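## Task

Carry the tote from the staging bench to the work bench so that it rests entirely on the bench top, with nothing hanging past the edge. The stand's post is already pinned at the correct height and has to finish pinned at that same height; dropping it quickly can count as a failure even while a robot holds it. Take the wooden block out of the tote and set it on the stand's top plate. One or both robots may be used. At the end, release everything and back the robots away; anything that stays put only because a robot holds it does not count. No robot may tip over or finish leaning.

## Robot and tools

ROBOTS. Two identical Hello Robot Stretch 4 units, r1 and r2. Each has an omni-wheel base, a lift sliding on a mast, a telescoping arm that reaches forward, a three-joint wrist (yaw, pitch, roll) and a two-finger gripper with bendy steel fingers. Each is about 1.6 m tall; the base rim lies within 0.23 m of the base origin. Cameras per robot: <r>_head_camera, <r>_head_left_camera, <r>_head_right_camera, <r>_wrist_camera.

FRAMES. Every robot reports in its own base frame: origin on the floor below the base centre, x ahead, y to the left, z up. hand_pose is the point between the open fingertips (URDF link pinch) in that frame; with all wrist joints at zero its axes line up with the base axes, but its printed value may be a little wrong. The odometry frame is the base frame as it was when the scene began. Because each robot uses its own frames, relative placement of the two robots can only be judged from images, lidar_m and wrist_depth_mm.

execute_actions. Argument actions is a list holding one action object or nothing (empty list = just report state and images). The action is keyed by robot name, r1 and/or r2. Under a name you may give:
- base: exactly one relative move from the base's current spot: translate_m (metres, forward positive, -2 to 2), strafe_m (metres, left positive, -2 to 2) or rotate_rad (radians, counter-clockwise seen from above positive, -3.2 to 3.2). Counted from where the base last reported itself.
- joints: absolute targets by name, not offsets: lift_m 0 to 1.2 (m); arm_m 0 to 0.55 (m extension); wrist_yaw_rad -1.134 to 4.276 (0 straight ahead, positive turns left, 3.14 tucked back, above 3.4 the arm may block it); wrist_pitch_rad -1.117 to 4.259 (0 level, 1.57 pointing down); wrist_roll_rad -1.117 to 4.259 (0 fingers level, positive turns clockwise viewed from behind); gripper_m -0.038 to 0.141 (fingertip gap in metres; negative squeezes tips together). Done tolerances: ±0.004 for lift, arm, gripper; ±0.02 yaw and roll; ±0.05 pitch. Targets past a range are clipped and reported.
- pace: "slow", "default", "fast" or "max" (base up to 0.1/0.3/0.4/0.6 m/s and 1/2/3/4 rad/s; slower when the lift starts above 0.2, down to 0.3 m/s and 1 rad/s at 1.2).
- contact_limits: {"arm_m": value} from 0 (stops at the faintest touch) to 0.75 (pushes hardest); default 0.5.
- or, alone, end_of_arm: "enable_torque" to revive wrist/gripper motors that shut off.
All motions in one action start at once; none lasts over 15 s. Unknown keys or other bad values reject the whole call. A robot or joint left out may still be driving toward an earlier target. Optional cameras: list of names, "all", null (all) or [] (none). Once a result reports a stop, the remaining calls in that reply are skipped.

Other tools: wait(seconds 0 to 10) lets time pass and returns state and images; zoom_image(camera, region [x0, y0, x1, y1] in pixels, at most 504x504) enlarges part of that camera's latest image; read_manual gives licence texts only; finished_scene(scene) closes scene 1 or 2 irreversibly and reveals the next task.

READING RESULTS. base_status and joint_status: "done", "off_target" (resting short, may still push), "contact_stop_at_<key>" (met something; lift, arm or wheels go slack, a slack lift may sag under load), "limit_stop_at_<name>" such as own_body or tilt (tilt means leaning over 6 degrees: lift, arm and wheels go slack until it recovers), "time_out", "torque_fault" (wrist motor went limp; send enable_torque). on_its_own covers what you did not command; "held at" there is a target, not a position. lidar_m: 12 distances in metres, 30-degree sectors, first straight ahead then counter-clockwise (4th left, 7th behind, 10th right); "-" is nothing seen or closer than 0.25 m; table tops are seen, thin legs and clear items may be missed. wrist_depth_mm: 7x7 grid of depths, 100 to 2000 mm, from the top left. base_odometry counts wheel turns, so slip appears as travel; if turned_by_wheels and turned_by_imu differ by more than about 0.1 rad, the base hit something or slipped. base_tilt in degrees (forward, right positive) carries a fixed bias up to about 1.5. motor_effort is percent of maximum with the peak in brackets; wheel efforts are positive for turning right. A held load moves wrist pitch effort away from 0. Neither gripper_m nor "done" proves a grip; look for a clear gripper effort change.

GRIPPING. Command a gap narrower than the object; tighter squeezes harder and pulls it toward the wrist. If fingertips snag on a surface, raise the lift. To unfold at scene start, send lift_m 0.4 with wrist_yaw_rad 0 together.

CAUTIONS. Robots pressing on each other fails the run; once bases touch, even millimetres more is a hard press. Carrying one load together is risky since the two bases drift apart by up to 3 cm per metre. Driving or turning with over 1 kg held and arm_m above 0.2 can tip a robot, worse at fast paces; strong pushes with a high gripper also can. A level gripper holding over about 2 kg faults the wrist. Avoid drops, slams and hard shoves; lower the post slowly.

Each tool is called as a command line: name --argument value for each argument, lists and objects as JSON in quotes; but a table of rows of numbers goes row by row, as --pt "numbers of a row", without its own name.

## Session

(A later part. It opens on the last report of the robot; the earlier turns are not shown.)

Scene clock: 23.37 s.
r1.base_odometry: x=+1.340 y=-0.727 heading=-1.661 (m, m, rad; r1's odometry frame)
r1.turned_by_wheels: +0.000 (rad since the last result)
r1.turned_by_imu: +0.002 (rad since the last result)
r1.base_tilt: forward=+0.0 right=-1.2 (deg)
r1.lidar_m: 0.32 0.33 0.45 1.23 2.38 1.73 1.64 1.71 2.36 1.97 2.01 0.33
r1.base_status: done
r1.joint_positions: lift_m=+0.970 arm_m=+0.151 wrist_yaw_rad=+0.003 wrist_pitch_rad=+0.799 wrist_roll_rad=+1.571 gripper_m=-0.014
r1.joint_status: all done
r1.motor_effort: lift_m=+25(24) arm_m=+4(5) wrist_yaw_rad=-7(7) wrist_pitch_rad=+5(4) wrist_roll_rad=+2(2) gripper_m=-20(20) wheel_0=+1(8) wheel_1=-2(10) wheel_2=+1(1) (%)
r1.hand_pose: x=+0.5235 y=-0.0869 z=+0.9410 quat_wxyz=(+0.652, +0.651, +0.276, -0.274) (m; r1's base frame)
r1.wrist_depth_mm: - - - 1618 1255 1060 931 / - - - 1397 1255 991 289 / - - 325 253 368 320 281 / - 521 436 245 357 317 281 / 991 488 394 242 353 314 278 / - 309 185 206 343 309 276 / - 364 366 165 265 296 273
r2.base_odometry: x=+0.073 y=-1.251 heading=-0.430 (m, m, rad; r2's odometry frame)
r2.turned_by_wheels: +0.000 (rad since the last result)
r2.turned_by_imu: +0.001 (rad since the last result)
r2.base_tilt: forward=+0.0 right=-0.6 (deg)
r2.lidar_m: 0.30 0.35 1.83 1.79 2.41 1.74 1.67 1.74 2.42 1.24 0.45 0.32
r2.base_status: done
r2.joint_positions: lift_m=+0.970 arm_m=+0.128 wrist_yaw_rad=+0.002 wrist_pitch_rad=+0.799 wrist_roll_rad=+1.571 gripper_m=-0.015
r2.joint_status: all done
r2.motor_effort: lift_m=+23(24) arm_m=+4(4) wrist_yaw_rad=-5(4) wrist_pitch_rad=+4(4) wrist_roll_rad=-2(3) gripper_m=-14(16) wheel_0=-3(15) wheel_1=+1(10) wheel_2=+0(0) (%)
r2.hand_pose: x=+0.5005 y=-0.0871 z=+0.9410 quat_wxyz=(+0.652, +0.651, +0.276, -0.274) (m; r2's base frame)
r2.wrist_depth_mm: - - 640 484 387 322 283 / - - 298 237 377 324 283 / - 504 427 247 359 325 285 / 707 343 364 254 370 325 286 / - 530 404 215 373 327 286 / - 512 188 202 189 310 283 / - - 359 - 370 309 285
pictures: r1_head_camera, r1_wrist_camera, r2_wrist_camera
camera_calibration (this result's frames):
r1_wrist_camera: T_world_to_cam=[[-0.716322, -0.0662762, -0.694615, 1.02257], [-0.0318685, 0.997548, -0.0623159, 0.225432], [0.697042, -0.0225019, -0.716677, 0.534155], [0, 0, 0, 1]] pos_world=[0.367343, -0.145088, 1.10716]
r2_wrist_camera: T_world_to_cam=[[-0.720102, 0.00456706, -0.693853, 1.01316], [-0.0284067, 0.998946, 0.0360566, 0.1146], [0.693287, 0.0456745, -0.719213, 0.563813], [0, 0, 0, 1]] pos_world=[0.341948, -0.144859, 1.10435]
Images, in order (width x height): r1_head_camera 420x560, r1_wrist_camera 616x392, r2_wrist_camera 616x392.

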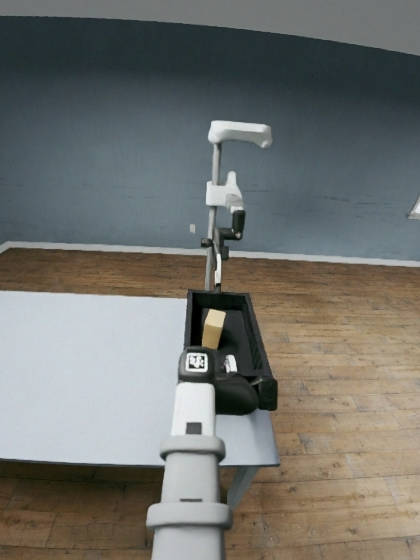

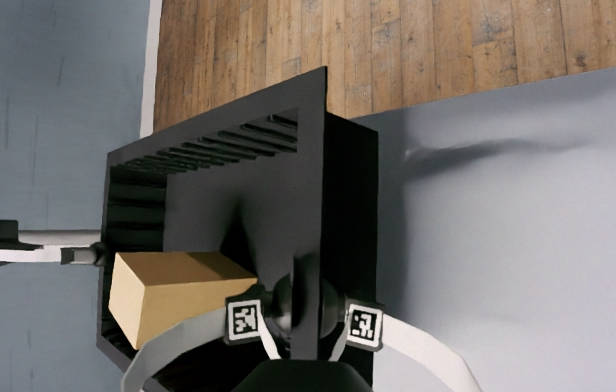

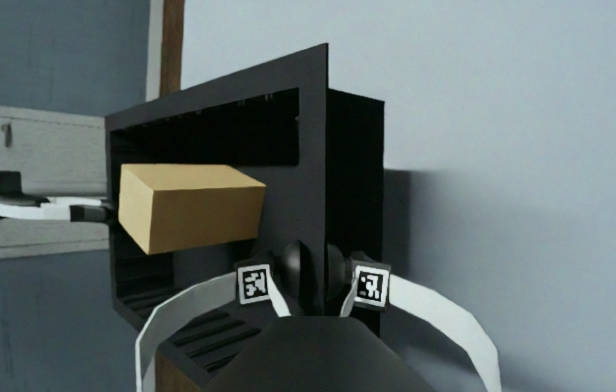

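execute_actions --actions '[{"r1": {"base": {"strafe_m": -1.2}, "joints": {"arm_m": 0.156}, "pace": "fast"}, "r2": {"base": {"strafe_m": 1.2}, "pace": "fast"}}]' --cameras '["r1_wrist_camera", "r2_wrist_camera", "r1_head_camera", "r2_head_camera"]'

Scene clock: 28.03 s.
r1.base_odometry: x=+0.145 y=-0.620 heading=-1.661 (m, m, rad; r1's odometry frame)
r1.turned_by_wheels: +0.000 (rad since the last result)
r1.turned_by_imu: +0.002 (rad since the last result)
r1.base_tilt: forward=-0.1 right=-1.2 (deg)
r1.lidar_m: 0.46 1.33 0.99 1.35 2.39 1.73 1.64 1.72 2.35 1.35 0.81 0.53
r1.base_status: done
r1.joint_positions: lift_m=+0.970 arm_m=+0.155 wrist_yaw_rad=+0.002 wrist_pitch_rad=+0.800 wrist_roll_rad=+1.571 gripper_m=-0.014
r1.joint_status: all done
r1.motor_effort: lift_m=+25(24) arm_m=+5(6) wrist_yaw_rad=-5(6) wrist_pitch_rad=+3(5) wrist_roll_rad=+2(1) gripper_m=-19(22) wheel_0=-1(9) wheel_1=-1(13) wheel_2=+0(0) (%)
r1.hand_pose: x=+0.5272 y=-0.0870 z=+0.9409 quat_wxyz=(+0.652, +0.651, +0.276, -0.275) (m; r1's base frame)
r1.wrist_depth_mm: - - - 1576 1182 1042 904 / - - - 1397 1281 1042 904 / - - 330 251 1205 1042 917 / - 521 436 252 1160 1025 904 / 931 469 394 242 1182 1025 904 / - 307 186 206 1118 1008 891 / - 362 366 163 265 960 904
r2.base_odometry: x=+0.573 y=-0.160 heading=-0.430 (m, m, rad; r2's odometry frame)
r2.turned_by_wheels: +0.000 (rad since the last result)
r2.turned_by_imu: +0.001 (rad since the last result)
r2.base_tilt: forward=+0.0 right=-0.6 (deg)
r2.lidar_m: 0.48 0.82 0.64 1.24 2.41 1.77 1.69 1.76 2.39 1.24 1.15 0.52
r2.base_status: done
r2.joint_positions: lift_m=+0.970 arm_m=+0.128 wrist_yaw_rad=+0.001 wrist_pitch_rad=+0.800 wrist_roll_rad=+1.571 gripper_m=-0.015
r2.joint_status: not commanded
r2.motor_effort: lift_m=+22(23) arm_m=+4(4) wrist_yaw_rad=-5(5) wrist_pitch_rad=+2(3) wrist_roll_rad=-2(2) gripper_m=-19(14) wheel_0=-2(13) wheel_1=-1(9) wheel_2=+0(4) (%)
r2.hand_pose: x=+0.5004 y=-0.0871 z=+0.9409 quat_wxyz=(+0.651, +0.651, +0.276, -0.275) (m; r2's base frame)
r2.wrist_depth_mm: - - - 1537 1229 1042 904 / - - 297 237 1229 1042 917 / - 500 430 248 1160 1078 917 / 917 340 362 251 1160 1060 904 / - 525 404 215 1205 1060 904 / - 508 188 202 190 1008 917 / - - 362 - 1160 991 904
pictures: r1_head_camera, r1_wrist_camera, r2_head_camera, r2_wrist_camera
camera_calibration (this result's frames):
r1_wrist_camera: T_world_to_cam=[[-0.716804, -0.0658481, -0.694159, 1.02504], [-0.0313107, 0.997566, -0.0622972, 0.225356], [0.696572, -0.0229203, -0.717121, 0.532072], [0, 0, 0, 1]] pos_world=[0.371185, -0.145115, 1.10714]
r2_wrist_camera: T_world_to_cam=[[-0.720492, 0.00493611, -0.693445, 1.01282], [-0.0279046, 0.998958, 0.0361038, 0.114395], [0.692901, 0.0453629, -0.719604, 0.564385], [0, 0, 0, 1]] pos_world=[0.341858, -0.144878, 1.10434]
Images, in order (width x height): r1_head_camera 420x560, r1_wrist_camera 616x392, r2_head_camera 420x560, r2_wrist_camera 616x392.

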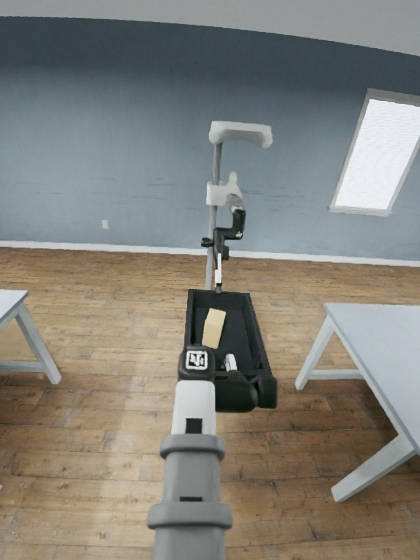

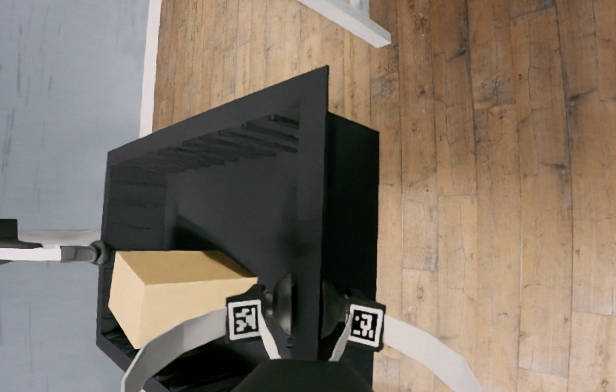

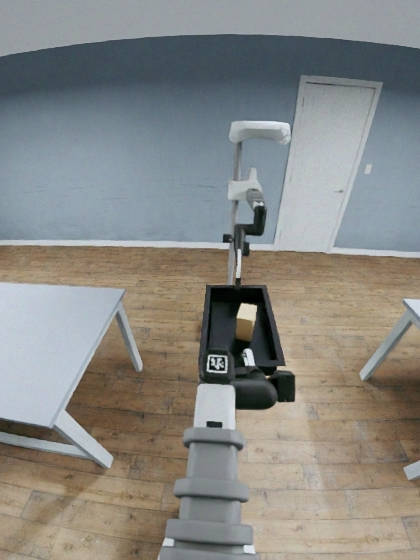

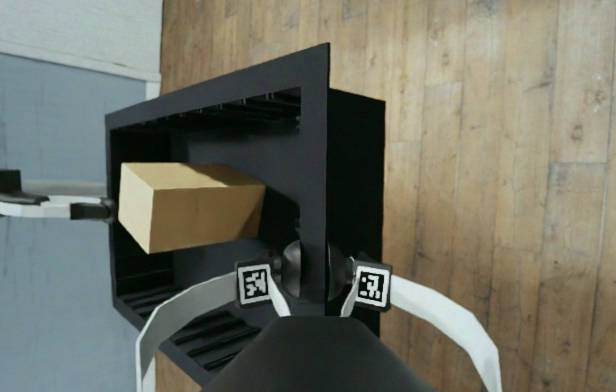

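execute_actions --actions '[{"r1": {"base": {"strafe_m": -1.5}, "joints": {"arm_m": 0.162}, "pace": "fast"}, "r2": {"base": {"strafe_m": 1.5}, "joints": {"arm_m": 0.135}, "pace": "fast"}}]' --cameras '["r1_wrist_camera", "r2_wrist_camera", "r1_head_camera", "r2_head_camera"]'

Scene clock: 33.53 s.
r1.base_odometry: x=-1.349 y=-0.485 heading=-1.661 (m, m, rad; r1's odometry frame)
r1.turned_by_wheels: +0.000 (rad since the last result)
r1.turned_by_imu: +0.000 (rad since the last result)
r1.base_tilt: forward=-0.1 right=-1.2 (deg)
r1.lidar_m: 0.34 0.35 0.50 2.46 2.36 1.72 1.62 1.70 2.31 3.26 0.51 0.35
r1.base_status: done
r1.joint_positions: lift_m=+0.970 arm_m=+0.161 wrist_yaw_rad=+0.001 wrist_pitch_rad=+0.801 wrist_roll_rad=+1.571 gripper_m=-0.014
r1.joint_status: all done
r1.motor_effort: lift_m=+23(24) arm_m=+5(10) wrist_yaw_rad=-3(5) wrist_pitch_rad=-1(10) wrist_roll_rad=+2(1) gripper_m=-18(20) wheel_0=-3(10) wheel_1=+2(11) wheel_2=+0(0) (%)
r1.hand_pose: x=+0.5328 y=-0.0872 z=+0.9406 quat_wxyz=(+0.651, +0.651, +0.276, -0.275) (m; r1's base frame)
r1.wrist_depth_mm: - - 640 480 384 317 281 / - - 621 433 384 319 282 / - - 325 253 362 317 282 / - 521 442 251 357 315 279 / - 477 394 250 355 314 278 / - 309 185 205 340 310 274 / - 368 366 201 262 294 273
r2.base_odometry: x=+1.199 y=+1.203 heading=-0.431 (m, m, rad; r2's odometry frame)
r2.turned_by_wheels: +0.000 (rad since the last result)
r2.turned_by_imu: +0.000 (rad since the last result)
r2.base_tilt: forward=+0.0 right=-0.6 (deg)
r2.lidar_m: 0.29 0.31 0.44 3.09 2.41 1.73 1.69 1.77 2.42 2.66 0.44 0.31
r2.base_status: done
r2.joint_positions: lift_m=+0.970 arm_m=+0.134 wrist_yaw_rad=+0.001 wrist_pitch_rad=+0.801 wrist_roll_rad=+1.571 gripper_m=-0.015
r2.joint_status: all done
r2.motor_effort: lift_m=+23(23) arm_m=+5(7) wrist_yaw_rad=-2(4) wrist_pitch_rad=-2(10) wrist_roll_rad=-2(2) gripper_m=-15(14) wheel_0=-3(14) wheel_1=-1(9) wheel_2=+0(3) (%)
r2.hand_pose: x=+0.5059 y=-0.0873 z=+0.9407 quat_wxyz=(+0.651, +0.651, +0.276, -0.275) (m; r2's base frame)
r2.wrist_depth_mm: - - 627 473 384 322 282 / - - 296 236 379 324 283 / - 500 427 246 355 324 285 / 917 340 359 252 362 325 285 / - 525 407 216 362 325 285 / - 512 399 200 187 307 286 / - - 359 - 368 309 285
pictures: r1_head_camera, r1_wrist_camera, r2_head_camera, r2_wrist_camera
camera_calibration (this result's frames):
r1_wrist_camera: T_world_to_cam=[[-0.717861, -0.0653997, -0.693108, 1.02843], [-0.030776, 0.997586, -0.0622542, 0.225314], [0.695506, -0.0233588, -0.718141, 0.529485], [0, 0, 0, 1]] pos_world=[0.376941, -0.145143, 1.10708]
r2_wrist_camera: T_world_to_cam=[[-0.7214, 0.00536416, -0.692498, 1.01624], [-0.0272655, 0.998975, 0.0361417, 0.11432], [0.691982, 0.0449539, -0.720514, 0.561653], [0, 0, 0, 1]] pos_world=[0.347578, -0.144903, 1.10429]
Images, in order (width x height): r1_head_camera 420x560, r1_wrist_camera 616x392, r2_head_camera 420x560, r2_wrist_camera 616x392.

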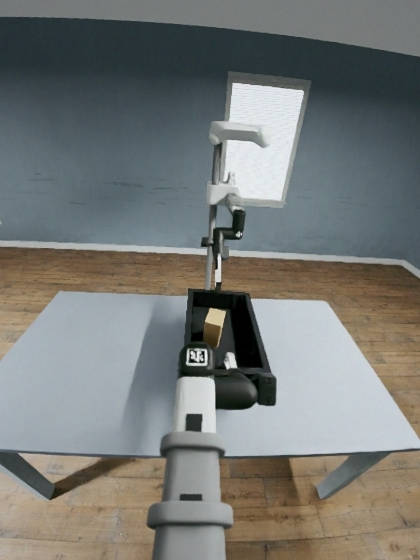

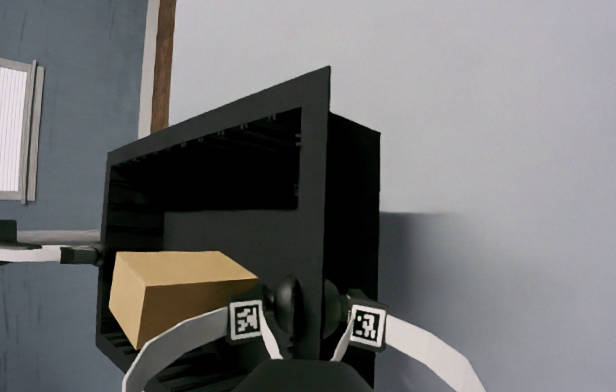

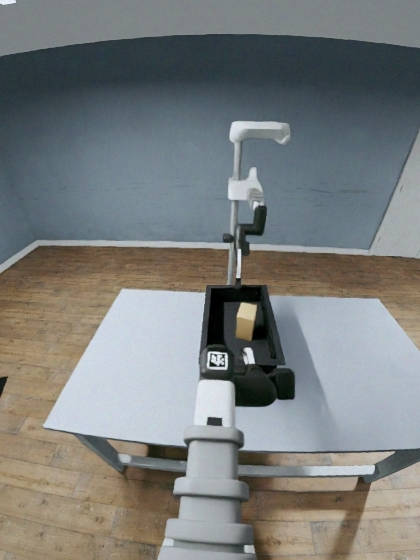

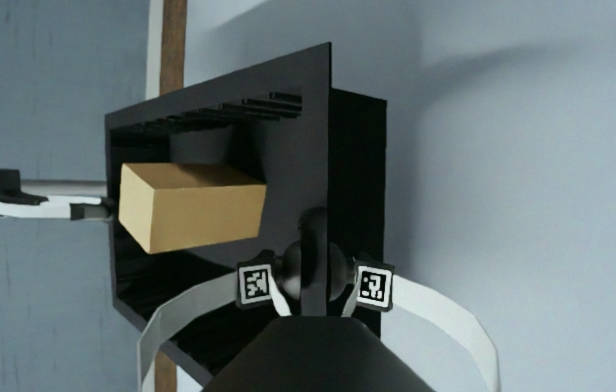

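execute_actions --actions '[{"r1": {"joints": {"lift_m": 0.88}, "pace": "slow"}, "r2": {"joints": {"lift_m": 0.88}, "pace": "slow"}}]' --cameras '[]'

execute_actions --actions '[{"r1": {"joints": {"gripper_m": 0.06}}, "r2": {"joints": {"gripper_m": 0.06}}}]' --cameras '["r1_wrist_camera", "r2_wrist_camera"]'

Scene clock: 35.30 s.
r1.base_odometry: x=-1.349 y=-0.485 heading=-1.661 (m, m, rad; r1's odometry frame)
r1.turned_by_wheels: +0.000 (rad since the last result)
r1.turned_by_imu: +0.001 (rad since the last result)
r1.base_tilt: forward=-0.1 right=-1.2 (deg)
r1.lidar_m: 0.34 0.35 0.46 2.47 2.35 1.72 1.63 1.70 2.34 3.29 0.50 0.35
r1.base_status: not commanded
r1.joint_positions: lift_m=+0.880 arm_m=+0.161 wrist_yaw_rad=+0.001 wrist_pitch_rad=+0.801 wrist_roll_rad=+1.571 gripper_m=-0.014
r1.joint_status: all done
r1.motor_effort: lift_m=+16(24) arm_m=+5(5) wrist_yaw_rad=-3(3) wrist_pitch_rad=-2(1) wrist_roll_rad=+1(2) gripper_m=-17(19) wheel_0=-3(3) wheel_1=+2(2) wheel_2=+0(0) (%)
r1.hand_pose: x=+0.5328 y=-0.0872 z=+0.8513 quat_wxyz=(+0.651, +0.651, +0.276, -0.275) (m; r1's base frame)
r1.wrist_depth_mm: - - 466 351 282 234 - / - 699 455 317 281 235 209 / - 591 327 253 274 235 206 / - 521 439 252 270 232 207 / - 473 392 250 268 229 205 / - 310 185 205 252 228 204 / - 366 368 200 256 217 -
r2.base_odometry: x=+1.199 y=+1.203 heading=-0.431 (m, m, rad; r2's odometry frame)
r2.turned_by_wheels: +0.000 (rad since the last result)
r2.turned_by_imu: +0.000 (rad since the last result)
r2.base_tilt: forward=+0.0 right=-0.6 (deg)
r2.lidar_m: 0.28 0.33 0.43 3.09 2.40 1.71 1.69 1.77 2.40 2.66 0.44 0.32
r2.base_status: not commanded
r2.joint_positions: lift_m=+0.880 arm_m=+0.134 wrist_yaw_rad=+0.001 wrist_pitch_rad=+0.801 wrist_roll_rad=+1.571 gripper_m=-0.015
r2.joint_status: all done
r2.motor_effort: lift_m=+14(20) arm_m=+5(5) wrist_yaw_rad=-3(3) wrist_pitch_rad=-2(3) wrist_roll_rad=-2(3) gripper_m=-14(14) wheel_0=-3(3) wheel_1=-1(1) wheel_2=+0(0) (%)
r2.hand_pose: x=+0.5059 y=-0.0873 z=+0.8514 quat_wxyz=(+0.651, +0.651, +0.276, -0.275) (m; r2's base frame)
r2.wrist_depth_mm: - - 469 355 286 237 212 / - - 297 236 279 239 211 / - 504 427 246 273 238 213 / 917 342 357 250 272 240 214 / - 525 402 216 273 240 213 / - 508 397 192 187 228 212 / - - 357 - 273 228 211
pictures: none
No camera images: the call's "cameras" was empty. Leave "cameras" out to get every camera's image.

Scene clock: 36.80 s.
r1.base_odometry: x=-1.349 y=-0.485 heading=-1.661 (m, m, rad; r1's odometry frame)
r1.turned_by_wheels: +0.000 (rad since the last result)
r1.turned_by_imu: +0.001 (rad since the last result)
r1.base_tilt: forward=-0.1 right=-1.2 (deg)
r1.lidar_m: 0.33 0.36 0.49 2.47 2.38 1.69 1.63 1.69 2.30 3.28 0.51 0.35
r1.base_status: not commanded
r1.joint_positions: lift_m=+0.880 arm_m=+0.161 wrist_yaw_rad=+0.000 wrist_pitch_rad=+0.802 wrist_roll_rad=+1.571 gripper_m=+0.060
r1.joint_status: all done
r1.motor_effort: lift_m=+16(17) arm_m=+5(6) wrist_yaw_rad=+2(3) wrist_pitch_rad=-3(12) wrist_roll_rad=+2(2) gripper_m=-3(18) wheel_0=-3(3) wheel_1=+2(2) wheel_2=+0(0) (%)
r1.hand_pose: x=+0.5325 y=-0.0875 z=+0.8511 quat_wxyz=(+0.651, +0.651, +0.276, -0.276) (m; r1's base frame)
r1.wrist_depth_mm: - - 469 353 283 235 - / - 699 462 319 283 235 208 / - 634 325 253 274 235 207 / - 521 445 254 271 232 206 / - 492 399 251 268 230 205 / - 329 202 249 211 229 206 / - 430 384 154 257 220 -
r2.base_odometry: x=+1.199 y=+1.203 heading=-0.431 (m, m, rad; r2's odometry frame)
r2.turned_by_wheels: +0.000 (rad since the last result)
r2.turned_by_imu: +0.000 (rad since the last result)
r2.base_tilt: forward=+0.0 right=-0.6 (deg)
r2.lidar_m: 0.28 0.31 0.45 3.09 2.41 1.70 1.69 1.77 2.41 2.67 0.42 0.31
r2.base_status: not commanded
r2.joint_positions: lift_m=+0.880 arm_m=+0.134 wrist_yaw_rad=+0.000 wrist_pitch_rad=+0.802 wrist_roll_rad=+1.571 gripper_m=+0.060
r2.joint_status: all done
r2.motor_effort: lift_m=+14(14) arm_m=+5(5) wrist_yaw_rad=+1(3) wrist_pitch_rad=-4(13) wrist_roll_rad=-3(2) gripper_m=-2(15) wheel_0=-3(3) wheel_1=-1(2) wheel_2=+0(0) (%)
r2.hand_pose: x=+0.5056 y=-0.0875 z=+0.8512 quat_wxyz=(+0.651, +0.651, +0.276, -0.276) (m; r2's base frame)
r2.wrist_depth_mm: - - 473 357 286 237 211 / - - 355 246 279 239 212 / - 517 427 325 272 241 213 / 917 362 364 353 272 238 213 / - 530 349 355 266 239 213 / - 521 410 169 264 233 213 / - - 362 - 272 229 213
pictures: r1_wrist_camera, r2_wrist_camera
camera_calibration (this result's frames):
r1_wrist_camera: T_world_to_cam=[[-0.718402, -0.0641591, -0.692663, 0.966195], [-0.0290913, 0.997637, -0.0622356, 0.219172], [0.69502, -0.0245597, -0.718571, 0.465924], [0, 0, 0, 1]] pos_world=[0.376666, -0.145221, 1.01769]
r2_wrist_camera: T_world_to_cam=[[-0.721961, 0.00624295, -0.691905, 0.953936], [-0.0260189, 0.999007, 0.0361631, 0.117145], [0.691444, 0.044111, -0.721082, 0.498067], [0, 0, 0, 1]] pos_world=[0.347367, -0.144955, 1.01494]
Images, in order (width x height): r1_wrist_camera 616x392, r2_wrist_camera 616x392.

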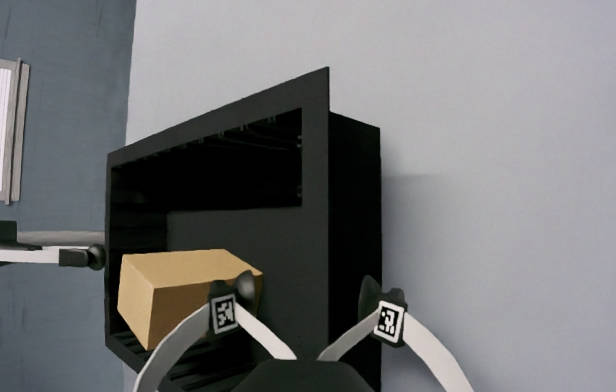

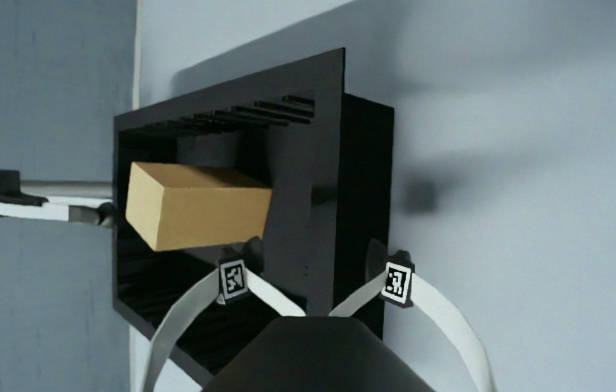

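execute_actions --actions '[{"r1": {"joints": {"lift_m": 0.93, "arm_m": 0.1}, "pace": "fast"}, "r2": {"joints": {"lift_m": 0.93, "arm_m": 0.08}, "pace": "fast"}}]' --cameras '[]'

execute_actions --actions '[{"r1": {"base": {"translate_m": -0.4}, "joints": {"arm_m": 0.0}, "pace": "fast"}, "r2": {"base": {"strafe_m": 0.04}, "joints": {"lift_m": 0.9, "arm_m": 0.18, "wrist_yaw_rad": -0.31, "wrist_pitch_rad": 0.4, "wrist_roll_rad": 0.0, "gripper_m": 0.13}, "pace": "fast"}}]' --cameras '["r2_wrist_camera", "r2_head_camera", "r1_head_camera", "r2_head_left_camera"]'

Scene clock: 38.40 s.
r1.base_odometry: x=-1.349 y=-0.485 heading=-1.661 (m, m, rad; r1's odometry frame)
r1.turned_by_wheels: +0.000 (rad since the last result)
r1.turned_by_imu: +0.001 (rad since the last result)
r1.base_tilt: forward=-0.1 right=-1.2 (deg)
r1.lidar_m: 0.33 0.35 0.49 2.48 2.38 1.69 1.63 1.70 2.32 3.27 0.50 0.36
r1.base_status: not commanded
r1.joint_positions: lift_m=+0.930 arm_m=+0.101 wrist_yaw_rad=+0.000 wrist_pitch_rad=+0.802 wrist_roll_rad=+1.571 gripper_m=+0.060
r1.joint_status: all done
r1.motor_effort: lift_m=+23(24) arm_m=-6(6) wrist_yaw_rad=+1(2) wrist_pitch_rad=-3(3) wrist_roll_rad=+1(2) gripper_m=-2(1) wheel_0=-3(3) wheel_1=+2(2) wheel_2=+0(0) (%)
r1.hand_pose: x=+0.4727 y=-0.0874 z=+0.9006 quat_wxyz=(+0.651, +0.651, +0.276, -0.276) (m; r1's base frame)
r1.wrist_depth_mm: - - 569 421 340 281 265 / - - 559 418 340 282 554 / - - 439 327 340 281 544 / - 603 530 340 334 281 544 / - 597 466 332 332 277 253 / - 559 204 330 212 274 254 / - - 410 154 315 265 248
r2.base_odometry: x=+1.199 y=+1.203 heading=-0.431 (m, m, rad; r2's odometry frame)
r2.turned_by_wheels: +0.000 (rad since the last result)
r2.turned_by_imu: +0.000 (rad since the last result)
r2.base_tilt: forward=+0.0 right=-0.6 (deg)
r2.lidar_m: 0.29 0.32 0.43 3.09 2.42 1.73 1.68 1.76 2.40 2.67 0.44 0.31
r2.base_status: not commanded
r2.joint_positions: lift_m=+0.930 arm_m=+0.081 wrist_yaw_rad=+0.000 wrist_pitch_rad=+0.802 wrist_roll_rad=+1.571 gripper_m=+0.060
r2.joint_status: all done
r2.motor_effort: lift_m=+22(27) arm_m=-6(6) wrist_yaw_rad=+0(2) wrist_pitch_rad=-4(4) wrist_roll_rad=-3(2) gripper_m=-1(4) wheel_0=-3(3) wheel_1=-1(1) wheel_2=+0(0) (%)
r2.hand_pose: x=+0.4526 y=-0.0874 z=+0.9006 quat_wxyz=(+0.651, +0.651, +0.276, -0.276) (m; r2's base frame)
r2.wrist_depth_mm: - - 564 427 343 285 252 / - - 559 399 343 286 252 / - - 512 332 342 287 252 / 976 627 427 336 345 287 253 / - - 439 338 324 287 251 / - - 413 169 317 281 251 / - - 603 - 325 274 255
pictures: none
No camera images: the call's "cameras" was empty. Leave "cameras" out to get every camera's image.

Scene clock: 40.93 s.
r1.base_odometry: x=-1.313 y=-0.087 heading=-1.661 (m, m, rad; r1's odometry frame)
r1.turned_by_wheels: +0.000 (rad since the last result)
r1.turned_by_imu: +0.003 (rad since the last result)
r1.base_tilt: forward=-0.1 right=-1.3 (deg)
r1.lidar_m: 0.74 0.78 1.04 2.98 1.80 1.29 1.23 1.28 1.73 3.26 2.20 0.78
r1.base_status: done
r1.joint_positions: lift_m=+0.930 arm_m=+0.001 wrist_yaw_rad=+0.000 wrist_pitch_rad=+0.802 wrist_roll_rad=+1.571 gripper_m=+0.060
r1.joint_status: all done
r1.motor_effort: lift_m=+23(23) arm_m=-6(5) wrist_yaw_rad=+1(0) wrist_pitch_rad=-2(3) wrist_roll_rad=+1(1) gripper_m=-1(1) wheel_0=-1(7) wheel_1=-2(8) wheel_2=+1(11) (%)
r1.hand_pose: x=+0.3728 y=-0.0874 z=+0.9006 quat_wxyz=(+0.651, +0.651, +0.276, -0.276) (m; r1's base frame)
r1.wrist_depth_mm: - 866 683 1499 1160 1008 866 / - 842 676 1499 1229 1008 866 / - 820 676 1499 1229 991 866 / - 691 661 1464 1182 1008 878 / - 683 668 1464 1160 991 878 / - 691 204 1430 211 976 842 / - 768 654 154 1118 946 866
r2.base_odometry: x=+1.216 y=+1.239 heading=-0.431 (m, m, rad; r2's odometry frame)
r2.turned_by_wheels: +0.000 (rad since the last result)
r2.turned_by_imu: +0.000 (rad since the last result)
r2.base_tilt: forward=-0.1 right=-0.6 (deg)
r2.lidar_m: 0.29 0.31 0.43 3.05 2.42 1.71 1.68 1.77 2.40 2.69 0.45 0.32
r2.base_status: done
r2.joint_positions: lift_m=+0.900 arm_m=+0.179 wrist_yaw_rad=-0.310 wrist_pitch_rad=+0.402 wrist_roll_rad=+0.000 gripper_m=+0.130
r2.joint_status: all done
r2.motor_effort: lift_m=+14(17) arm_m=+6(5) wrist_yaw_rad=+0(3) wrist_pitch_rad=-5(8) wrist_roll_rad=-3(8) gripper_m=+1(1) wheel_0=-1(12) wheel_1=+0(13) wheel_2=+0(0) (%)
r2.hand_pose: x=+0.5761 y=-0.1642 z=+0.9657 quat_wxyz=(+0.968, +0.031, +0.197, -0.151) (m; r2's base frame)
r2.wrist_depth_mm: - - - - - - - / - - - - - - - / - - - - - - - / - - - - 820 809 854 / 569 480 379 500 609 621 621 / 462 370 351 159 353 459 496 / 382 351 392 - 399 407 410
pictures: r1_head_camera, r2_head_camera, r2_head_left_camera, r2_wrist_camera
camera_calibration (this result's frames):
r2_wrist_camera: T_world_to_cam=[[-0.311393, -0.950274, -0.00374956, 0.0263902], [-0.409252, 0.137666, -0.901976, 1.17673], [0.857641, -0.279335, -0.43177, 0.107046], [0, 0, 0, 1]] pos_world=[0.397989, -0.107016, 1.1077]
Images, in order (width x height): r1_head_camera 420x560, r2_head_camera 420x560, r2_head_left_camera 420x672, r2_wrist_camera 616x392.

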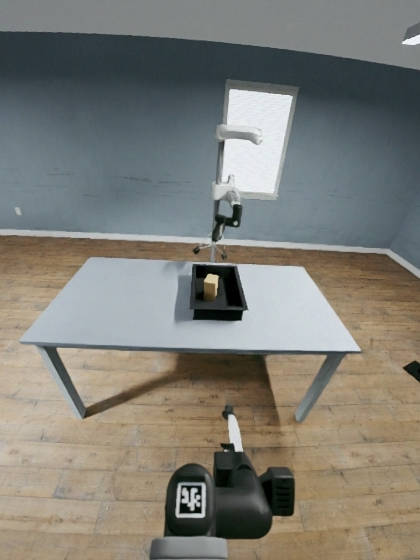

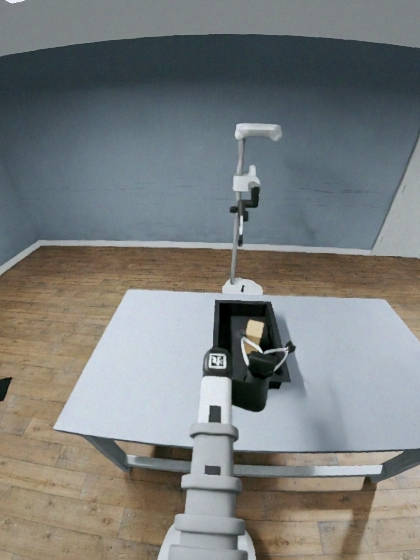

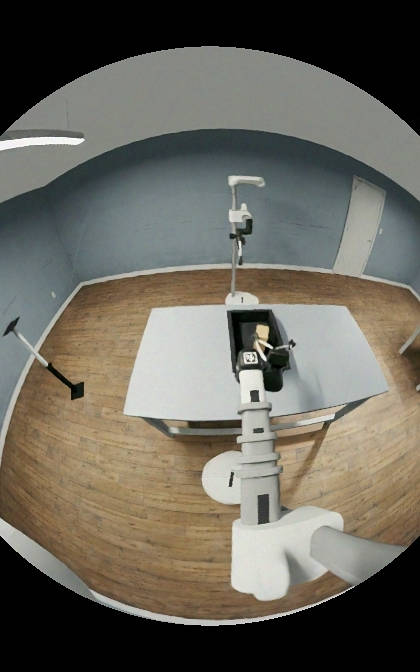

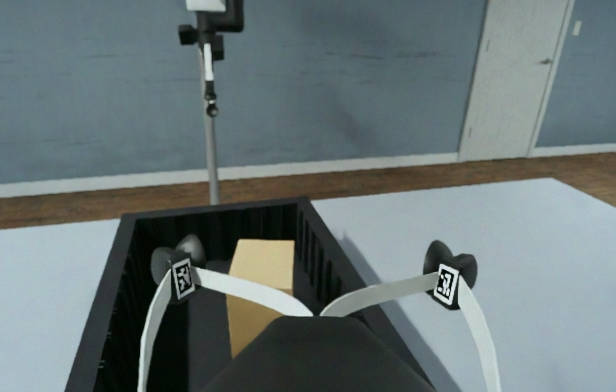

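execute_actions --actions '[{"r2": {"base": {"strafe_m": 0.02}, "joints": {"lift_m": 0.86, "arm_m": 0.28, "gripper_m": 0.1}, "pace": "fast"}}]' --cameras '["r2_wrist_camera", "r1_head_camera"]'

Scene clock: 42.30 s.
r1.base_odometry: x=-1.313 y=-0.087 heading=-1.661 (m, m, rad; r1's odometry frame)
r1.turned_by_wheels: +0.000 (rad since the last result)
r1.turned_by_imu: +0.000 (rad since the last result)
r1.base_tilt: forward=-0.1 right=-1.2 (deg)
r1.lidar_m: 0.74 0.77 1.07 2.98 1.79 1.29 1.21 1.29 1.76 3.28 2.18 0.79
r1.base_status: not commanded
r1.joint_positions: lift_m=+0.930 arm_m=+0.001 wrist_yaw_rad=+0.000 wrist_pitch_rad=+0.802 wrist_roll_rad=+1.571 gripper_m=+0.060
r1.joint_status: not commanded
r1.motor_effort: lift_m=+23(23) arm_m=-6(6) wrist_yaw_rad=+1(1) wrist_pitch_rad=-3(2) wrist_roll_rad=+2(1) gripper_m=-3(2) wheel_0=-2(1) wheel_1=-2(2) wheel_2=+1(1) (%)
r1.hand_pose: x=+0.3728 y=-0.0874 z=+0.9006 quat_wxyz=(+0.651, +0.651, +0.276, -0.276) (m; r1's base frame)
r1.wrist_depth_mm: - 866 676 1499 1160 1008 891 / - 842 676 1537 1229 1025 878 / - 809 676 1499 1205 976 878 / - 699 668 1464 1205 1008 878 / 878 691 668 1464 1160 976 866 / - 691 204 1430 212 991 854 / - 768 661 155 1118 946 854
r2.base_odometry: x=+1.224 y=+1.257 heading=-0.431 (m, m, rad; r2's odometry frame)
r2.turned_by_wheels: +0.000 (rad since the last result)
r2.turned_by_imu: +0.000 (rad since the last result)
r2.base_tilt: forward=+0.0 right=-0.6 (deg)
r2.lidar_m: 0.29 0.31 0.40 3.03 2.43 1.73 1.69 1.77 2.42 2.72 0.44 0.32
r2.base_status: done
r2.joint_positions: lift_m=+0.860 arm_m=+0.279 wrist_yaw_rad=-0.310 wrist_pitch_rad=+0.402 wrist_roll_rad=+0.000 gripper_m=+0.100
r2.joint_status: all done
r2.motor_effort: lift_m=+14(14) arm_m=+6(7) wrist_yaw_rad=-2(0) wrist_pitch_rad=-5(5) wrist_roll_rad=-4(4) gripper_m=-2(0) wheel_0=-3(11) wheel_1=+0(14) wheel_2=+0(1) (%)
r2.hand_pose: x=+0.6761 y=-0.1642 z=+0.9257 quat_wxyz=(+0.968, +0.031, +0.197, -0.151) (m; r2's base frame)
r2.wrist_depth_mm: - - 1138 - - - - / - - - - - - - / - - - - - - - / - - - - - 732 750 / 504 418 430 459 377 544 539 / 407 314 384 154 290 415 433 / 338 278 355 - 289 265 364
pictures: r1_head_camera, r2_wrist_camera
camera_calibration (this result's frames):
r2_wrist_camera: T_world_to_cam=[[-0.311476, -0.950247, -0.00372326, 0.0573881], [-0.409201, 0.137664, -0.901999, 1.18156], [0.857635, -0.279428, -0.431721, 0.00396295], [0, 0, 0, 1]] pos_world=[0.497974, -0.107019, 1.06769]
Images, in order (width x height): r1_head_camera 420x560, r2_wrist_camera 616x392.

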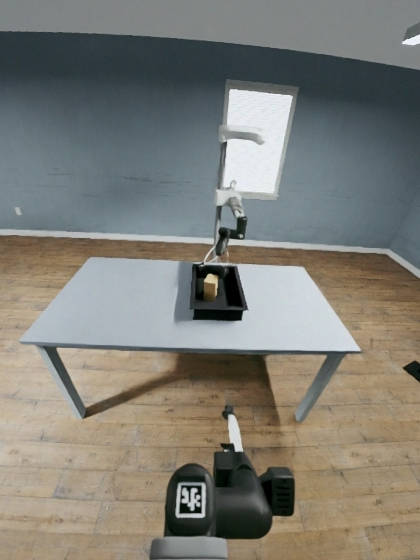

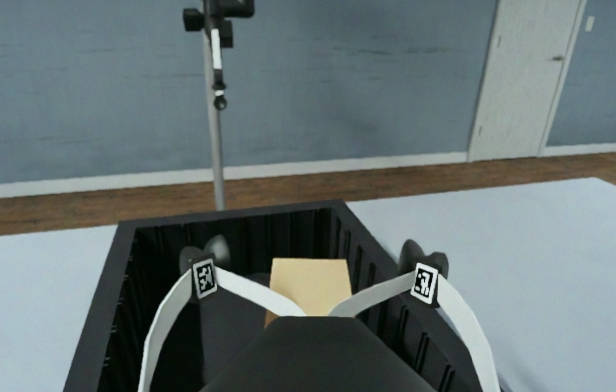

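execute_actions --actions '[{"r2": {"joints": {"lift_m": 0.805, "arm_m": 0.283}}}]' --cameras '["r2_wrist_camera", "r1_head_camera"]'

zoom_image --camera "r1_head_camera" --region '[160, 220, 280, 330]'

Scene clock: 43.60 s.
r1.base_odometry: x=-1.313 y=-0.087 heading=-1.661 (m, m, rad; r1's odometry frame)
r1.turned_by_wheels: +0.000 (rad since the last result)
r1.turned_by_imu: +0.000 (rad since the last result)
r1.base_tilt: forward=+0.0 right=-1.2 (deg)
r1.lidar_m: 0.74 0.77 1.08 2.96 1.77 1.28 1.22 1.28 1.76 3.26 2.19 0.77
r1.base_status: not commanded
r1.joint_positions: lift_m=+0.930 arm_m=+0.001 wrist_yaw_rad=+0.000 wrist_pitch_rad=+0.802 wrist_roll_rad=+1.571 gripper_m=+0.060
r1.joint_status: not commanded
r1.motor_effort: lift_m=+23(23) arm_m=-7(6) wrist_yaw_rad=+1(0) wrist_pitch_rad=-2(2) wrist_roll_rad=+1(1) gripper_m=-2(1) wheel_0=-1(1) wheel_1=-2(2) wheel_2=+1(1) (%)
r1.hand_pose: x=+0.3728 y=-0.0874 z=+0.9006 quat_wxyz=(+0.651, +0.651, +0.276, -0.276) (m; r1's base frame)
r1.wrist_depth_mm: - 866 676 1464 1160 976 878 / - 842 676 1499 1205 1008 878 / - 809 676 1499 1205 991 878 / - 699 661 1464 1205 976 866 / 809 683 661 1430 1205 991 878 / - 683 204 1430 213 976 842 / - 778 647 154 1118 946 854
r2.base_odometry: x=+1.224 y=+1.257 heading=-0.431 (m, m, rad; r2's odometry frame)
r2.turned_by_wheels: +0.000 (rad since the last result)
r2.turned_by_imu: +0.000 (rad since the last result)
r2.base_tilt: forward=+0.0 right=-0.6 (deg)
r2.lidar_m: 0.29 0.31 0.43 3.00 2.41 1.72 1.69 1.78 2.42 2.73 0.46 0.33
r2.base_status: not commanded
r2.joint_positions: lift_m=+0.805 arm_m=+0.282 wrist_yaw_rad=-0.310 wrist_pitch_rad=+0.402 wrist_roll_rad=+0.000 gripper_m=+0.100
r2.joint_status: all done
r2.motor_effort: lift_m=+13(11) arm_m=+6(6) wrist_yaw_rad=+0(0) wrist_pitch_rad=-6(5) wrist_roll_rad=-4(4) gripper_m=-1(3) wheel_0=-4(4) wheel_1=+0(0) wheel_2=+0(0) (%)
r2.hand_pose: x=+0.6791 y=-0.1642 z=+0.8707 quat_wxyz=(+0.968, +0.031, +0.197, -0.151) (m; r2's base frame)
r2.wrist_depth_mm: - - - - - - - / - - - - - - - / - - - - - - - / - 397 415 424 554 597 603 / 410 368 404 216 309 445 452 / 229 291 314 154 267 225 353 / 186 270 291 - 283 201 193
pictures: r1_head_camera, r2_wrist_camera
camera_calibration (this result's frames):
r2_wrist_camera: T_world_to_cam=[[-0.311522, -0.950232, -0.00372321, 0.0581366], [-0.409194, 0.137684, -0.901999, 1.13322], [0.857621, -0.279469, -0.431721, -0.0223229], [0, 0, 0, 1]] pos_world=[0.500961, -0.107021, 1.01274]
Images, in order (width x height): r1_head_camera 420x560, r2_wrist_camera 616x392.

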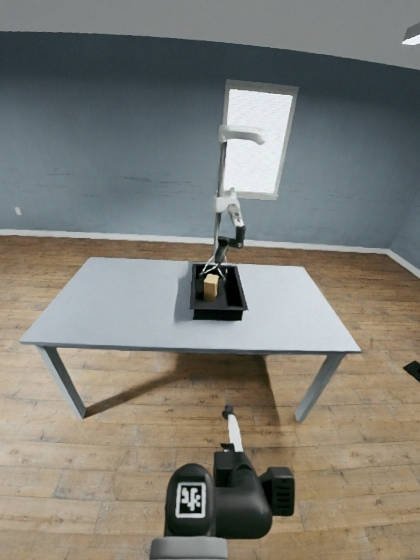

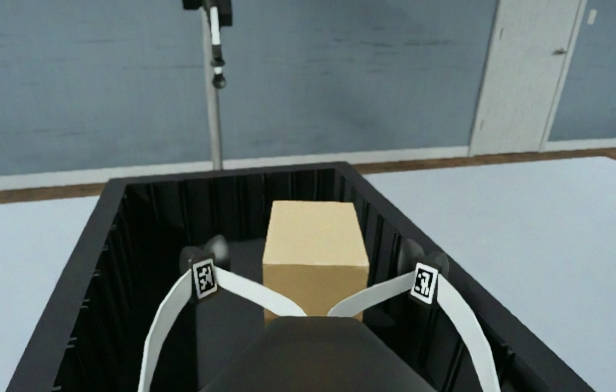

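Region (160, 220, 280, 330) of r1_head_camera's 420x560 image, scaled by 4.200, with more detail than that image has; it fills the top 462 rows of this view, and the rest is white.

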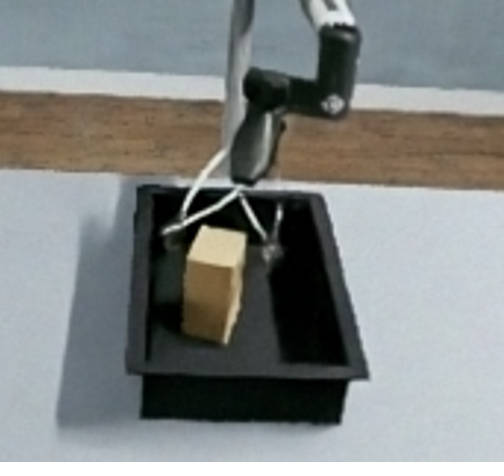

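execute_actions --actions '[{"r2": {"joints": {"lift_m": 0.79, "arm_m": 0.297, "gripper_m": 0.085}}}]' --cameras '["r2_wrist_camera"]'

execute_actions --actions '[{"r2": {"joints": {"gripper_m": 0.03}}}]' --cameras '["r2_wrist_camera"]'

Scene clock: 44.63 s.
r1.base_odometry: x=-1.313 y=-0.087 heading=-1.661 (m, m, rad; r1's odometry frame)
r1.turned_by_wheels: +0.000 (rad since the last result)
r1.turned_by_imu: +0.000 (rad since the last result)
r1.base_tilt: forward=+0.0 right=-1.2 (deg)
r1.lidar_m: 0.72 0.76 1.04 2.97 1.77 1.29 1.23 1.29 1.76 3.27 2.19 0.77
r1.base_status: not commanded
r1.joint_positions: lift_m=+0.930 arm_m=+0.001 wrist_yaw_rad=+0.000 wrist_pitch_rad=+0.802 wrist_roll_rad=+1.571 gripper_m=+0.060
r1.joint_status: not commanded
r1.motor_effort: lift_m=+23(23) arm_m=-7(6) wrist_yaw_rad=+1(1) wrist_pitch_rad=-3(2) wrist_roll_rad=+1(2) gripper_m=-4(0) wheel_0=-1(2) wheel_1=-2(2) wheel_2=+1(1) (%)
r1.hand_pose: x=+0.3728 y=-0.0874 z=+0.9006 quat_wxyz=(+0.651, +0.651, +0.276, -0.276) (m; r1's base frame)
r1.wrist_depth_mm: - 866 683 1499 1182 1008 878 / - 831 668 1499 1229 1008 866 / - 820 668 1464 1205 991 866 / 904 699 668 1464 1160 976 866 / 878 676 668 1430 1138 991 854 / - 691 203 1430 212 960 854 / - 778 647 154 1138 931 866
r2.base_odometry: x=+1.224 y=+1.257 heading=-0.431 (m, m, rad; r2's odometry frame)
r2.turned_by_wheels: +0.000 (rad since the last result)
r2.turned_by_imu: +0.000 (rad since the last result)
r2.base_tilt: forward=-0.1 right=-0.6 (deg)
r2.lidar_m: 0.30 0.32 0.43 3.02 2.41 1.73 1.67 1.77 2.43 2.72 0.44 0.30
r2.base_status: not commanded
r2.joint_positions: lift_m=+0.790 arm_m=+0.296 wrist_yaw_rad=-0.310 wrist_pitch_rad=+0.402 wrist_roll_rad=+0.000 gripper_m=+0.085
r2.joint_status: all done
r2.motor_effort: lift_m=+13(12) arm_m=+6(7) wrist_yaw_rad=-1(1) wrist_pitch_rad=-4(6) wrist_roll_rad=-4(3) gripper_m=-3(1) wheel_0=-4(4) wheel_1=+0(0) wheel_2=+0(0) (%)
r2.hand_pose: x=+0.6930 y=-0.1642 z=+0.8557 quat_wxyz=(+0.968, +0.031, +0.197, -0.151) (m; r2's base frame)
r2.wrist_depth_mm: - - - - - - - / - - - - - - - / - - - - - - - / 512 370 399 254 375 559 569 / 368 357 379 191 220 415 418 / 199 290 294 163 205 211 332 / 170 254 273 - 274 198 179
pictures: r2_wrist_camera
camera_calibration (this result's frames):
r2_wrist_camera: T_world_to_cam=[[-0.311608, -0.950204, -0.00372346, 0.0624799], [-0.40918, 0.13772, -0.902001, 1.12541], [0.857597, -0.279547, -0.431719, -0.0407867], [0, 0, 0, 1]] pos_world=[0.514944, -0.107025, 0.997748]
Images, in order (width x height): r2_wrist_camera 616x392.

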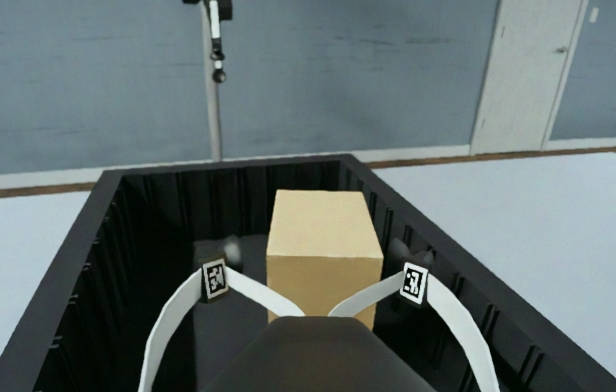

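Scene clock: 46.00 s.
r1.base_odometry: x=-1.313 y=-0.087 heading=-1.661 (m, m, rad; r1's odometry frame)
r1.turned_by_wheels: +0.000 (rad since the last result)
r1.turned_by_imu: +0.000 (rad since the last result)
r1.base_tilt: forward=-0.1 right=-1.2 (deg)
r1.lidar_m: 0.72 0.77 1.04 2.99 1.78 1.28 1.23 1.29 1.76 3.27 2.21 0.78
r1.base_status: not commanded
r1.joint_positions: lift_m=+0.930 arm_m=+0.001 wrist_yaw_rad=+0.000 wrist_pitch_rad=+0.802 wrist_roll_rad=+1.571 gripper_m=+0.060
r1.joint_status: not commanded
r1.motor_effort: lift_m=+23(23) arm_m=-6(6) wrist_yaw_rad=+0(1) wrist_pitch_rad=-2(2) wrist_roll_rad=+1(2) gripper_m=-4(3) wheel_0=-1(1) wheel_1=-2(2) wheel_2=+1(0) (%)
r1.hand_pose: x=+0.3728 y=-0.0874 z=+0.9006 quat_wxyz=(+0.651, +0.651, +0.276, -0.276) (m; r1's base frame)
r1.wrist_depth_mm: - 878 676 1499 1138 991 891 / - 831 676 1499 1229 1008 878 / - 831 676 1499 1205 991 866 / 917 699 661 1464 1160 991 866 / 904 699 661 1499 1205 976 866 / - 691 204 1499 212 976 866 / - 768 654 154 1138 946 854
r2.base_odometry: x=+1.224 y=+1.257 heading=-0.431 (m, m, rad; r2's odometry frame)
r2.turned_by_wheels: +0.000 (rad since the last result)
r2.turned_by_imu: +0.000 (rad since the last result)
r2.base_tilt: forward=+0.0 right=-0.6 (deg)
r2.lidar_m: 0.29 0.29 0.43 3.04 2.39 1.71 1.68 1.75 2.41 2.71 0.42 0.33
r2.base_status: not commanded
r2.joint_positions: lift_m=+0.790 arm_m=+0.296 wrist_yaw_rad=-0.310 wrist_pitch_rad=+0.404 wrist_roll_rad=+0.000 gripper_m=+0.030
r2.joint_status: all done
r2.motor_effort: lift_m=+14(14) arm_m=+6(6) wrist_yaw_rad=+0(3) wrist_pitch_rad=-12(13) wrist_roll_rad=-4(3) gripper_m=-11(14) wheel_0=-4(3) wheel_1=+0(0) wheel_2=+0(0) (%)
r2.hand_pose: x=+0.6927 y=-0.1642 z=+0.8550 quat_wxyz=(+0.968, +0.031, +0.198, -0.151) (m; r2's base frame)
r2.wrist_depth_mm: - - - - - - - / - - - - - - - / - - - - - - - / 508 370 399 244 375 554 564 / 347 355 392 183 260 392 421 / 196 282 290 183 191 201 330 / 169 252 271 - 272 202 177
pictures: r2_wrist_camera
camera_calibration (this result's frames):
r2_wrist_camera: T_world_to_cam=[[-0.312019, -0.950069, -0.00369411, 0.0626461], [-0.41119, 0.138545, -0.900959, 1.12531], [0.856485, -0.279598, -0.433888, -0.0381935], [0, 0, 0, 1]] pos_world=[0.514974, -0.107066, 0.997515]
Images, in order (width x height): r2_wrist_camera 616x392.

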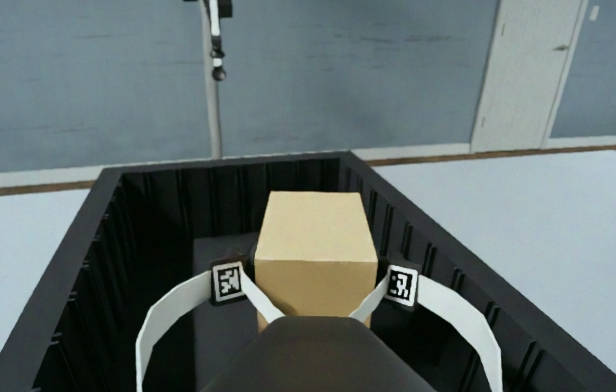

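execute_actions --actions '[{"r2": {"joints": {"lift_m": 0.91}, "pace": "fast"}}]' --cameras '["r2_wrist_camera"]'

execute_actions --actions '[{"r2": {"base": {"strafe_m": 1.74}, "joints": {"lift_m": 1.18, "arm_m": 0.1, "wrist_yaw_rad": 0.0}, "pace": "fast"}}]' --cameras '["r2_wrist_camera", "r2_head_camera", "r2_head_left_camera", "r2_head_right_camera"]'

Scene clock: 47.67 s.
r1.base_odometry: x=-1.313 y=-0.087 heading=-1.661 (m, m, rad; r1's odometry frame)
r1.turned_by_wheels: +0.000 (rad since the last result)
r1.turned_by_imu: +0.001 (rad since the last result)
r1.base_tilt: forward=-0.1 right=-1.2 (deg)
r1.lidar_m: 0.72 0.75 1.06 2.98 1.79 1.30 1.23 1.27 1.75 3.26 2.18 0.75
r1.base_status: not commanded
r1.joint_positions: lift_m=+0.930 arm_m=+0.001 wrist_yaw_rad=+0.000 wrist_pitch_rad=+0.802 wrist_roll_rad=+1.571 gripper_m=+0.060
r1.joint_status: not commanded
r1.motor_effort: lift_m=+23(23) arm_m=-6(6) wrist_yaw_rad=+1(1) wrist_pitch_rad=-1(2) wrist_roll_rad=+2(1) gripper_m=-2(3) wheel_0=-1(1) wheel_1=-2(2) wheel_2=+1(0) (%)
r1.hand_pose: x=+0.3728 y=-0.0874 z=+0.9006 quat_wxyz=(+0.651, +0.651, +0.276, -0.276) (m; r1's base frame)
r1.wrist_depth_mm: - 866 676 1537 1160 1008 891 / - 842 676 1537 1229 991 866 / - 809 676 1464 1182 991 866 / - 699 668 1464 1182 1008 866 / 750 691 668 1499 1205 991 866 / - 683 203 1397 212 991 854 / - 788 654 154 1098 931 854
r2.base_odometry: x=+1.224 y=+1.257 heading=-0.431 (m, m, rad; r2's odometry frame)
r2.turned_by_wheels: +0.000 (rad since the last result)
r2.turned_by_imu: +0.000 (rad since the last result)
r2.base_tilt: forward=+0.0 right=-0.6 (deg)
r2.lidar_m: 0.28 0.32 0.43 3.03 2.41 1.73 1.69 1.75 2.41 2.71 0.43 0.31
r2.base_status: not commanded
r2.joint_positions: lift_m=+0.910 arm_m=+0.296 wrist_yaw_rad=-0.310 wrist_pitch_rad=+0.404 wrist_roll_rad=+0.000 gripper_m=+0.030
r2.joint_status: all done
r2.motor_effort: lift_m=+23(22) arm_m=+6(6) wrist_yaw_rad=+0(2) wrist_pitch_rad=-12(14) wrist_roll_rad=-3(4) gripper_m=-12(12) wheel_0=-4(3) wheel_1=+0(0) wheel_2=+0(0) (%)
r2.hand_pose: x=+0.6927 y=-0.1642 z=+0.9743 quat_wxyz=(+0.968, +0.031, +0.198, -0.151) (m; r2's base frame)
r2.wrist_depth_mm: - - 1078 - - - - / - - - - - - - / - - - - - - - / - - - 244 - - - / 1863 1808 452 183 569 627 627 / 469 389 445 182 190 480 496 / 399 324 415 - 322 413 421
pictures: r2_wrist_camera
camera_calibration (this result's frames):
r2_wrist_camera: T_world_to_cam=[[-0.311936, -0.950096, -0.00369315, 0.0630483], [-0.411291, 0.138538, -0.900914, 1.23273], [0.856467, -0.279509, -0.433981, 0.0136483], [0, 0, 0, 1]] pos_world=[0.51499, -0.107063, 1.11674]
Images, in order (width x height): r2_wrist_camera 616x392.

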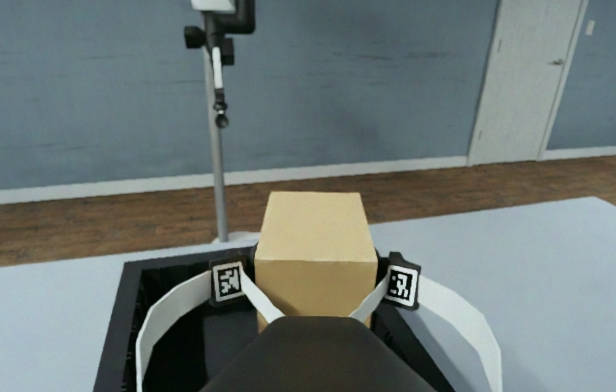

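Scene clock: 53.47 s.
r1.base_odometry: x=-1.313 y=-0.087 heading=-1.661 (m, m, rad; r1's odometry frame)
r1.turned_by_wheels: +0.000 (rad since the last result)
r1.turned_by_imu: +0.002 (rad since the last result)
r1.base_tilt: forward=-0.1 right=-1.2 (deg)
r1.lidar_m: 0.73 0.76 1.04 2.95 1.80 1.29 1.23 1.29 1.74 3.28 2.20 0.77
r1.base_status: not commanded
r1.joint_positions: lift_m=+0.930 arm_m=+0.001 wrist_yaw_rad=+0.000 wrist_pitch_rad=+0.802 wrist_roll_rad=+1.571 gripper_m=+0.060
r1.joint_status: not commanded
r1.motor_effort: lift_m=+23(23) arm_m=-6(6) wrist_yaw_rad=+1(1) wrist_pitch_rad=-2(2) wrist_roll_rad=+1(1) gripper_m=-2(4) wheel_0=-2(1) wheel_1=-2(2) wheel_2=+1(0) (%)
r1.hand_pose: x=+0.3728 y=-0.0874 z=+0.9006 quat_wxyz=(+0.651, +0.651, +0.276, -0.276) (m; r1's base frame)
r1.wrist_depth_mm: - 854 683 1499 1160 991 891 / - 842 676 1537 1205 1025 866 / - 809 676 1464 1205 1008 866 / - 699 676 1464 1182 991 878 / - 683 661 1464 1182 976 854 / - 683 203 1397 212 976 866 / - 778 640 154 1138 946 866
r2.base_odometry: x=+1.951 y=+2.838 heading=-0.431 (m, m, rad; r2's odometry frame)
r2.turned_by_wheels: +0.000 (rad since the last result)
r2.turned_by_imu: +0.001 (rad since the last result)
r2.base_tilt: forward=-0.1 right=-0.5 (deg)
r2.lidar_m: 0.48 1.85 1.36 1.28 1.33 1.75 1.70 1.76 2.42 1.28 1.29 0.66
r2.base_status: done
r2.joint_positions: lift_m=+1.180 arm_m=+0.101 wrist_yaw_rad=+0.000 wrist_pitch_rad=+0.405 wrist_roll_rad=+0.000 gripper_m=+0.030
r2.joint_status: all done
r2.motor_effort: lift_m=+22(27) arm_m=-6(6) wrist_yaw_rad=+1(5) wrist_pitch_rad=-13(14) wrist_roll_rad=-3(3) gripper_m=-10(14) wheel_0=+0(13) wheel_1=+0(15) wheel_2=+0(0) (%)
r2.hand_pose: x=+0.5371 y=-0.0874 z=+1.2442 quat_wxyz=(+0.980, +0.000, +0.201, +0.000) (m; r2's base frame)
r2.wrist_depth_mm: 1863 - - - - - - / 1808 - - - - - - / 1808 - - - - - - / 1921 - - 244 - - - / 1863 - - 183 - - - / 1756 1863 387 183 191 1921 1983 / 1576 1661 1661 - 1618 1661 1661
pictures: r2_head_camera, r2_head_left_camera, r2_head_right_camera, r2_wrist_camera
camera_calibration (this result's frames):
r2_wrist_camera: T_world_to_cam=[[-0.00697192, -0.999969, -0.00364002, -0.0797626], [-0.434064, 0.0063056, -0.90086, 1.40194], [0.900855, -0.00470072, -0.434095, 0.28587], [0, 0, 0, 1]] pos_world=[0.350447, -0.0872563, 1.38675]
Images, in order (width x height): r2_head_camera 420x560, r2_head_left_camera 420x672, r2_head_right_camera 420x672, r2_wrist_camera 616x392.

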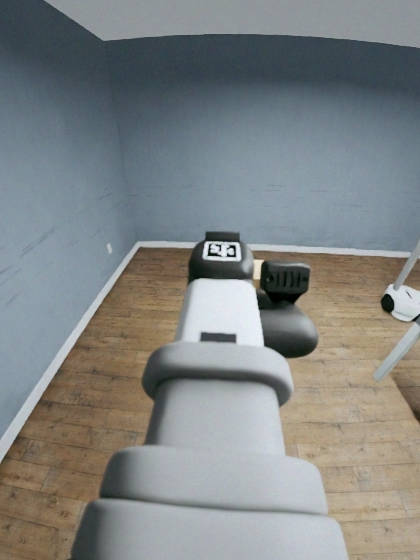

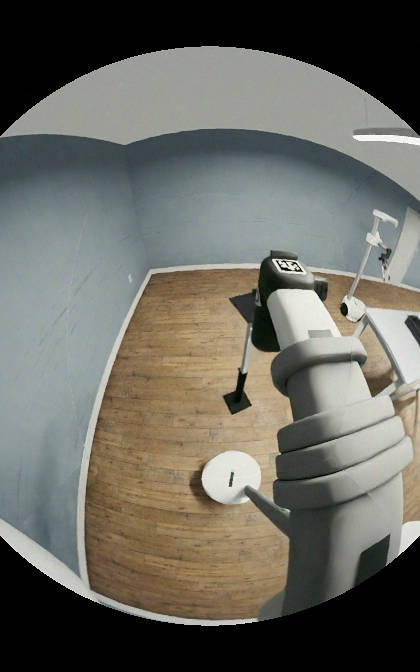

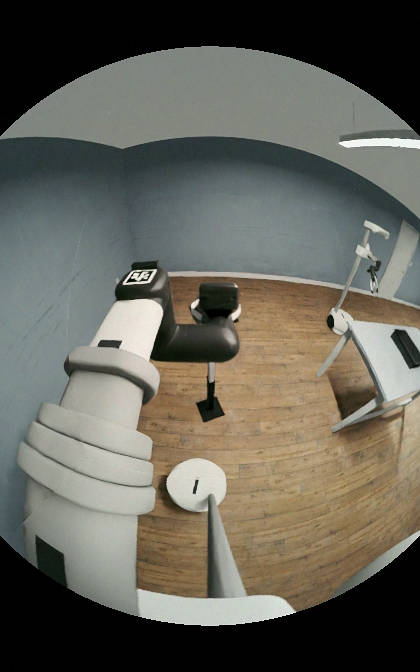

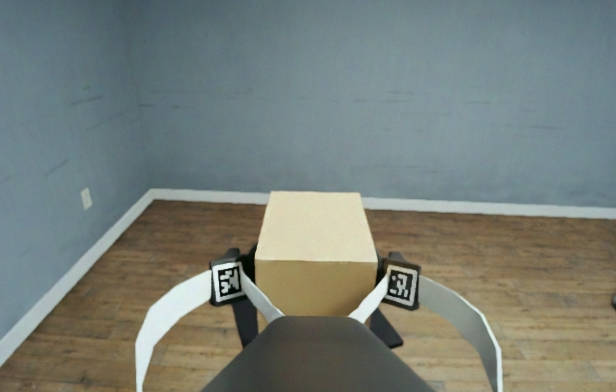

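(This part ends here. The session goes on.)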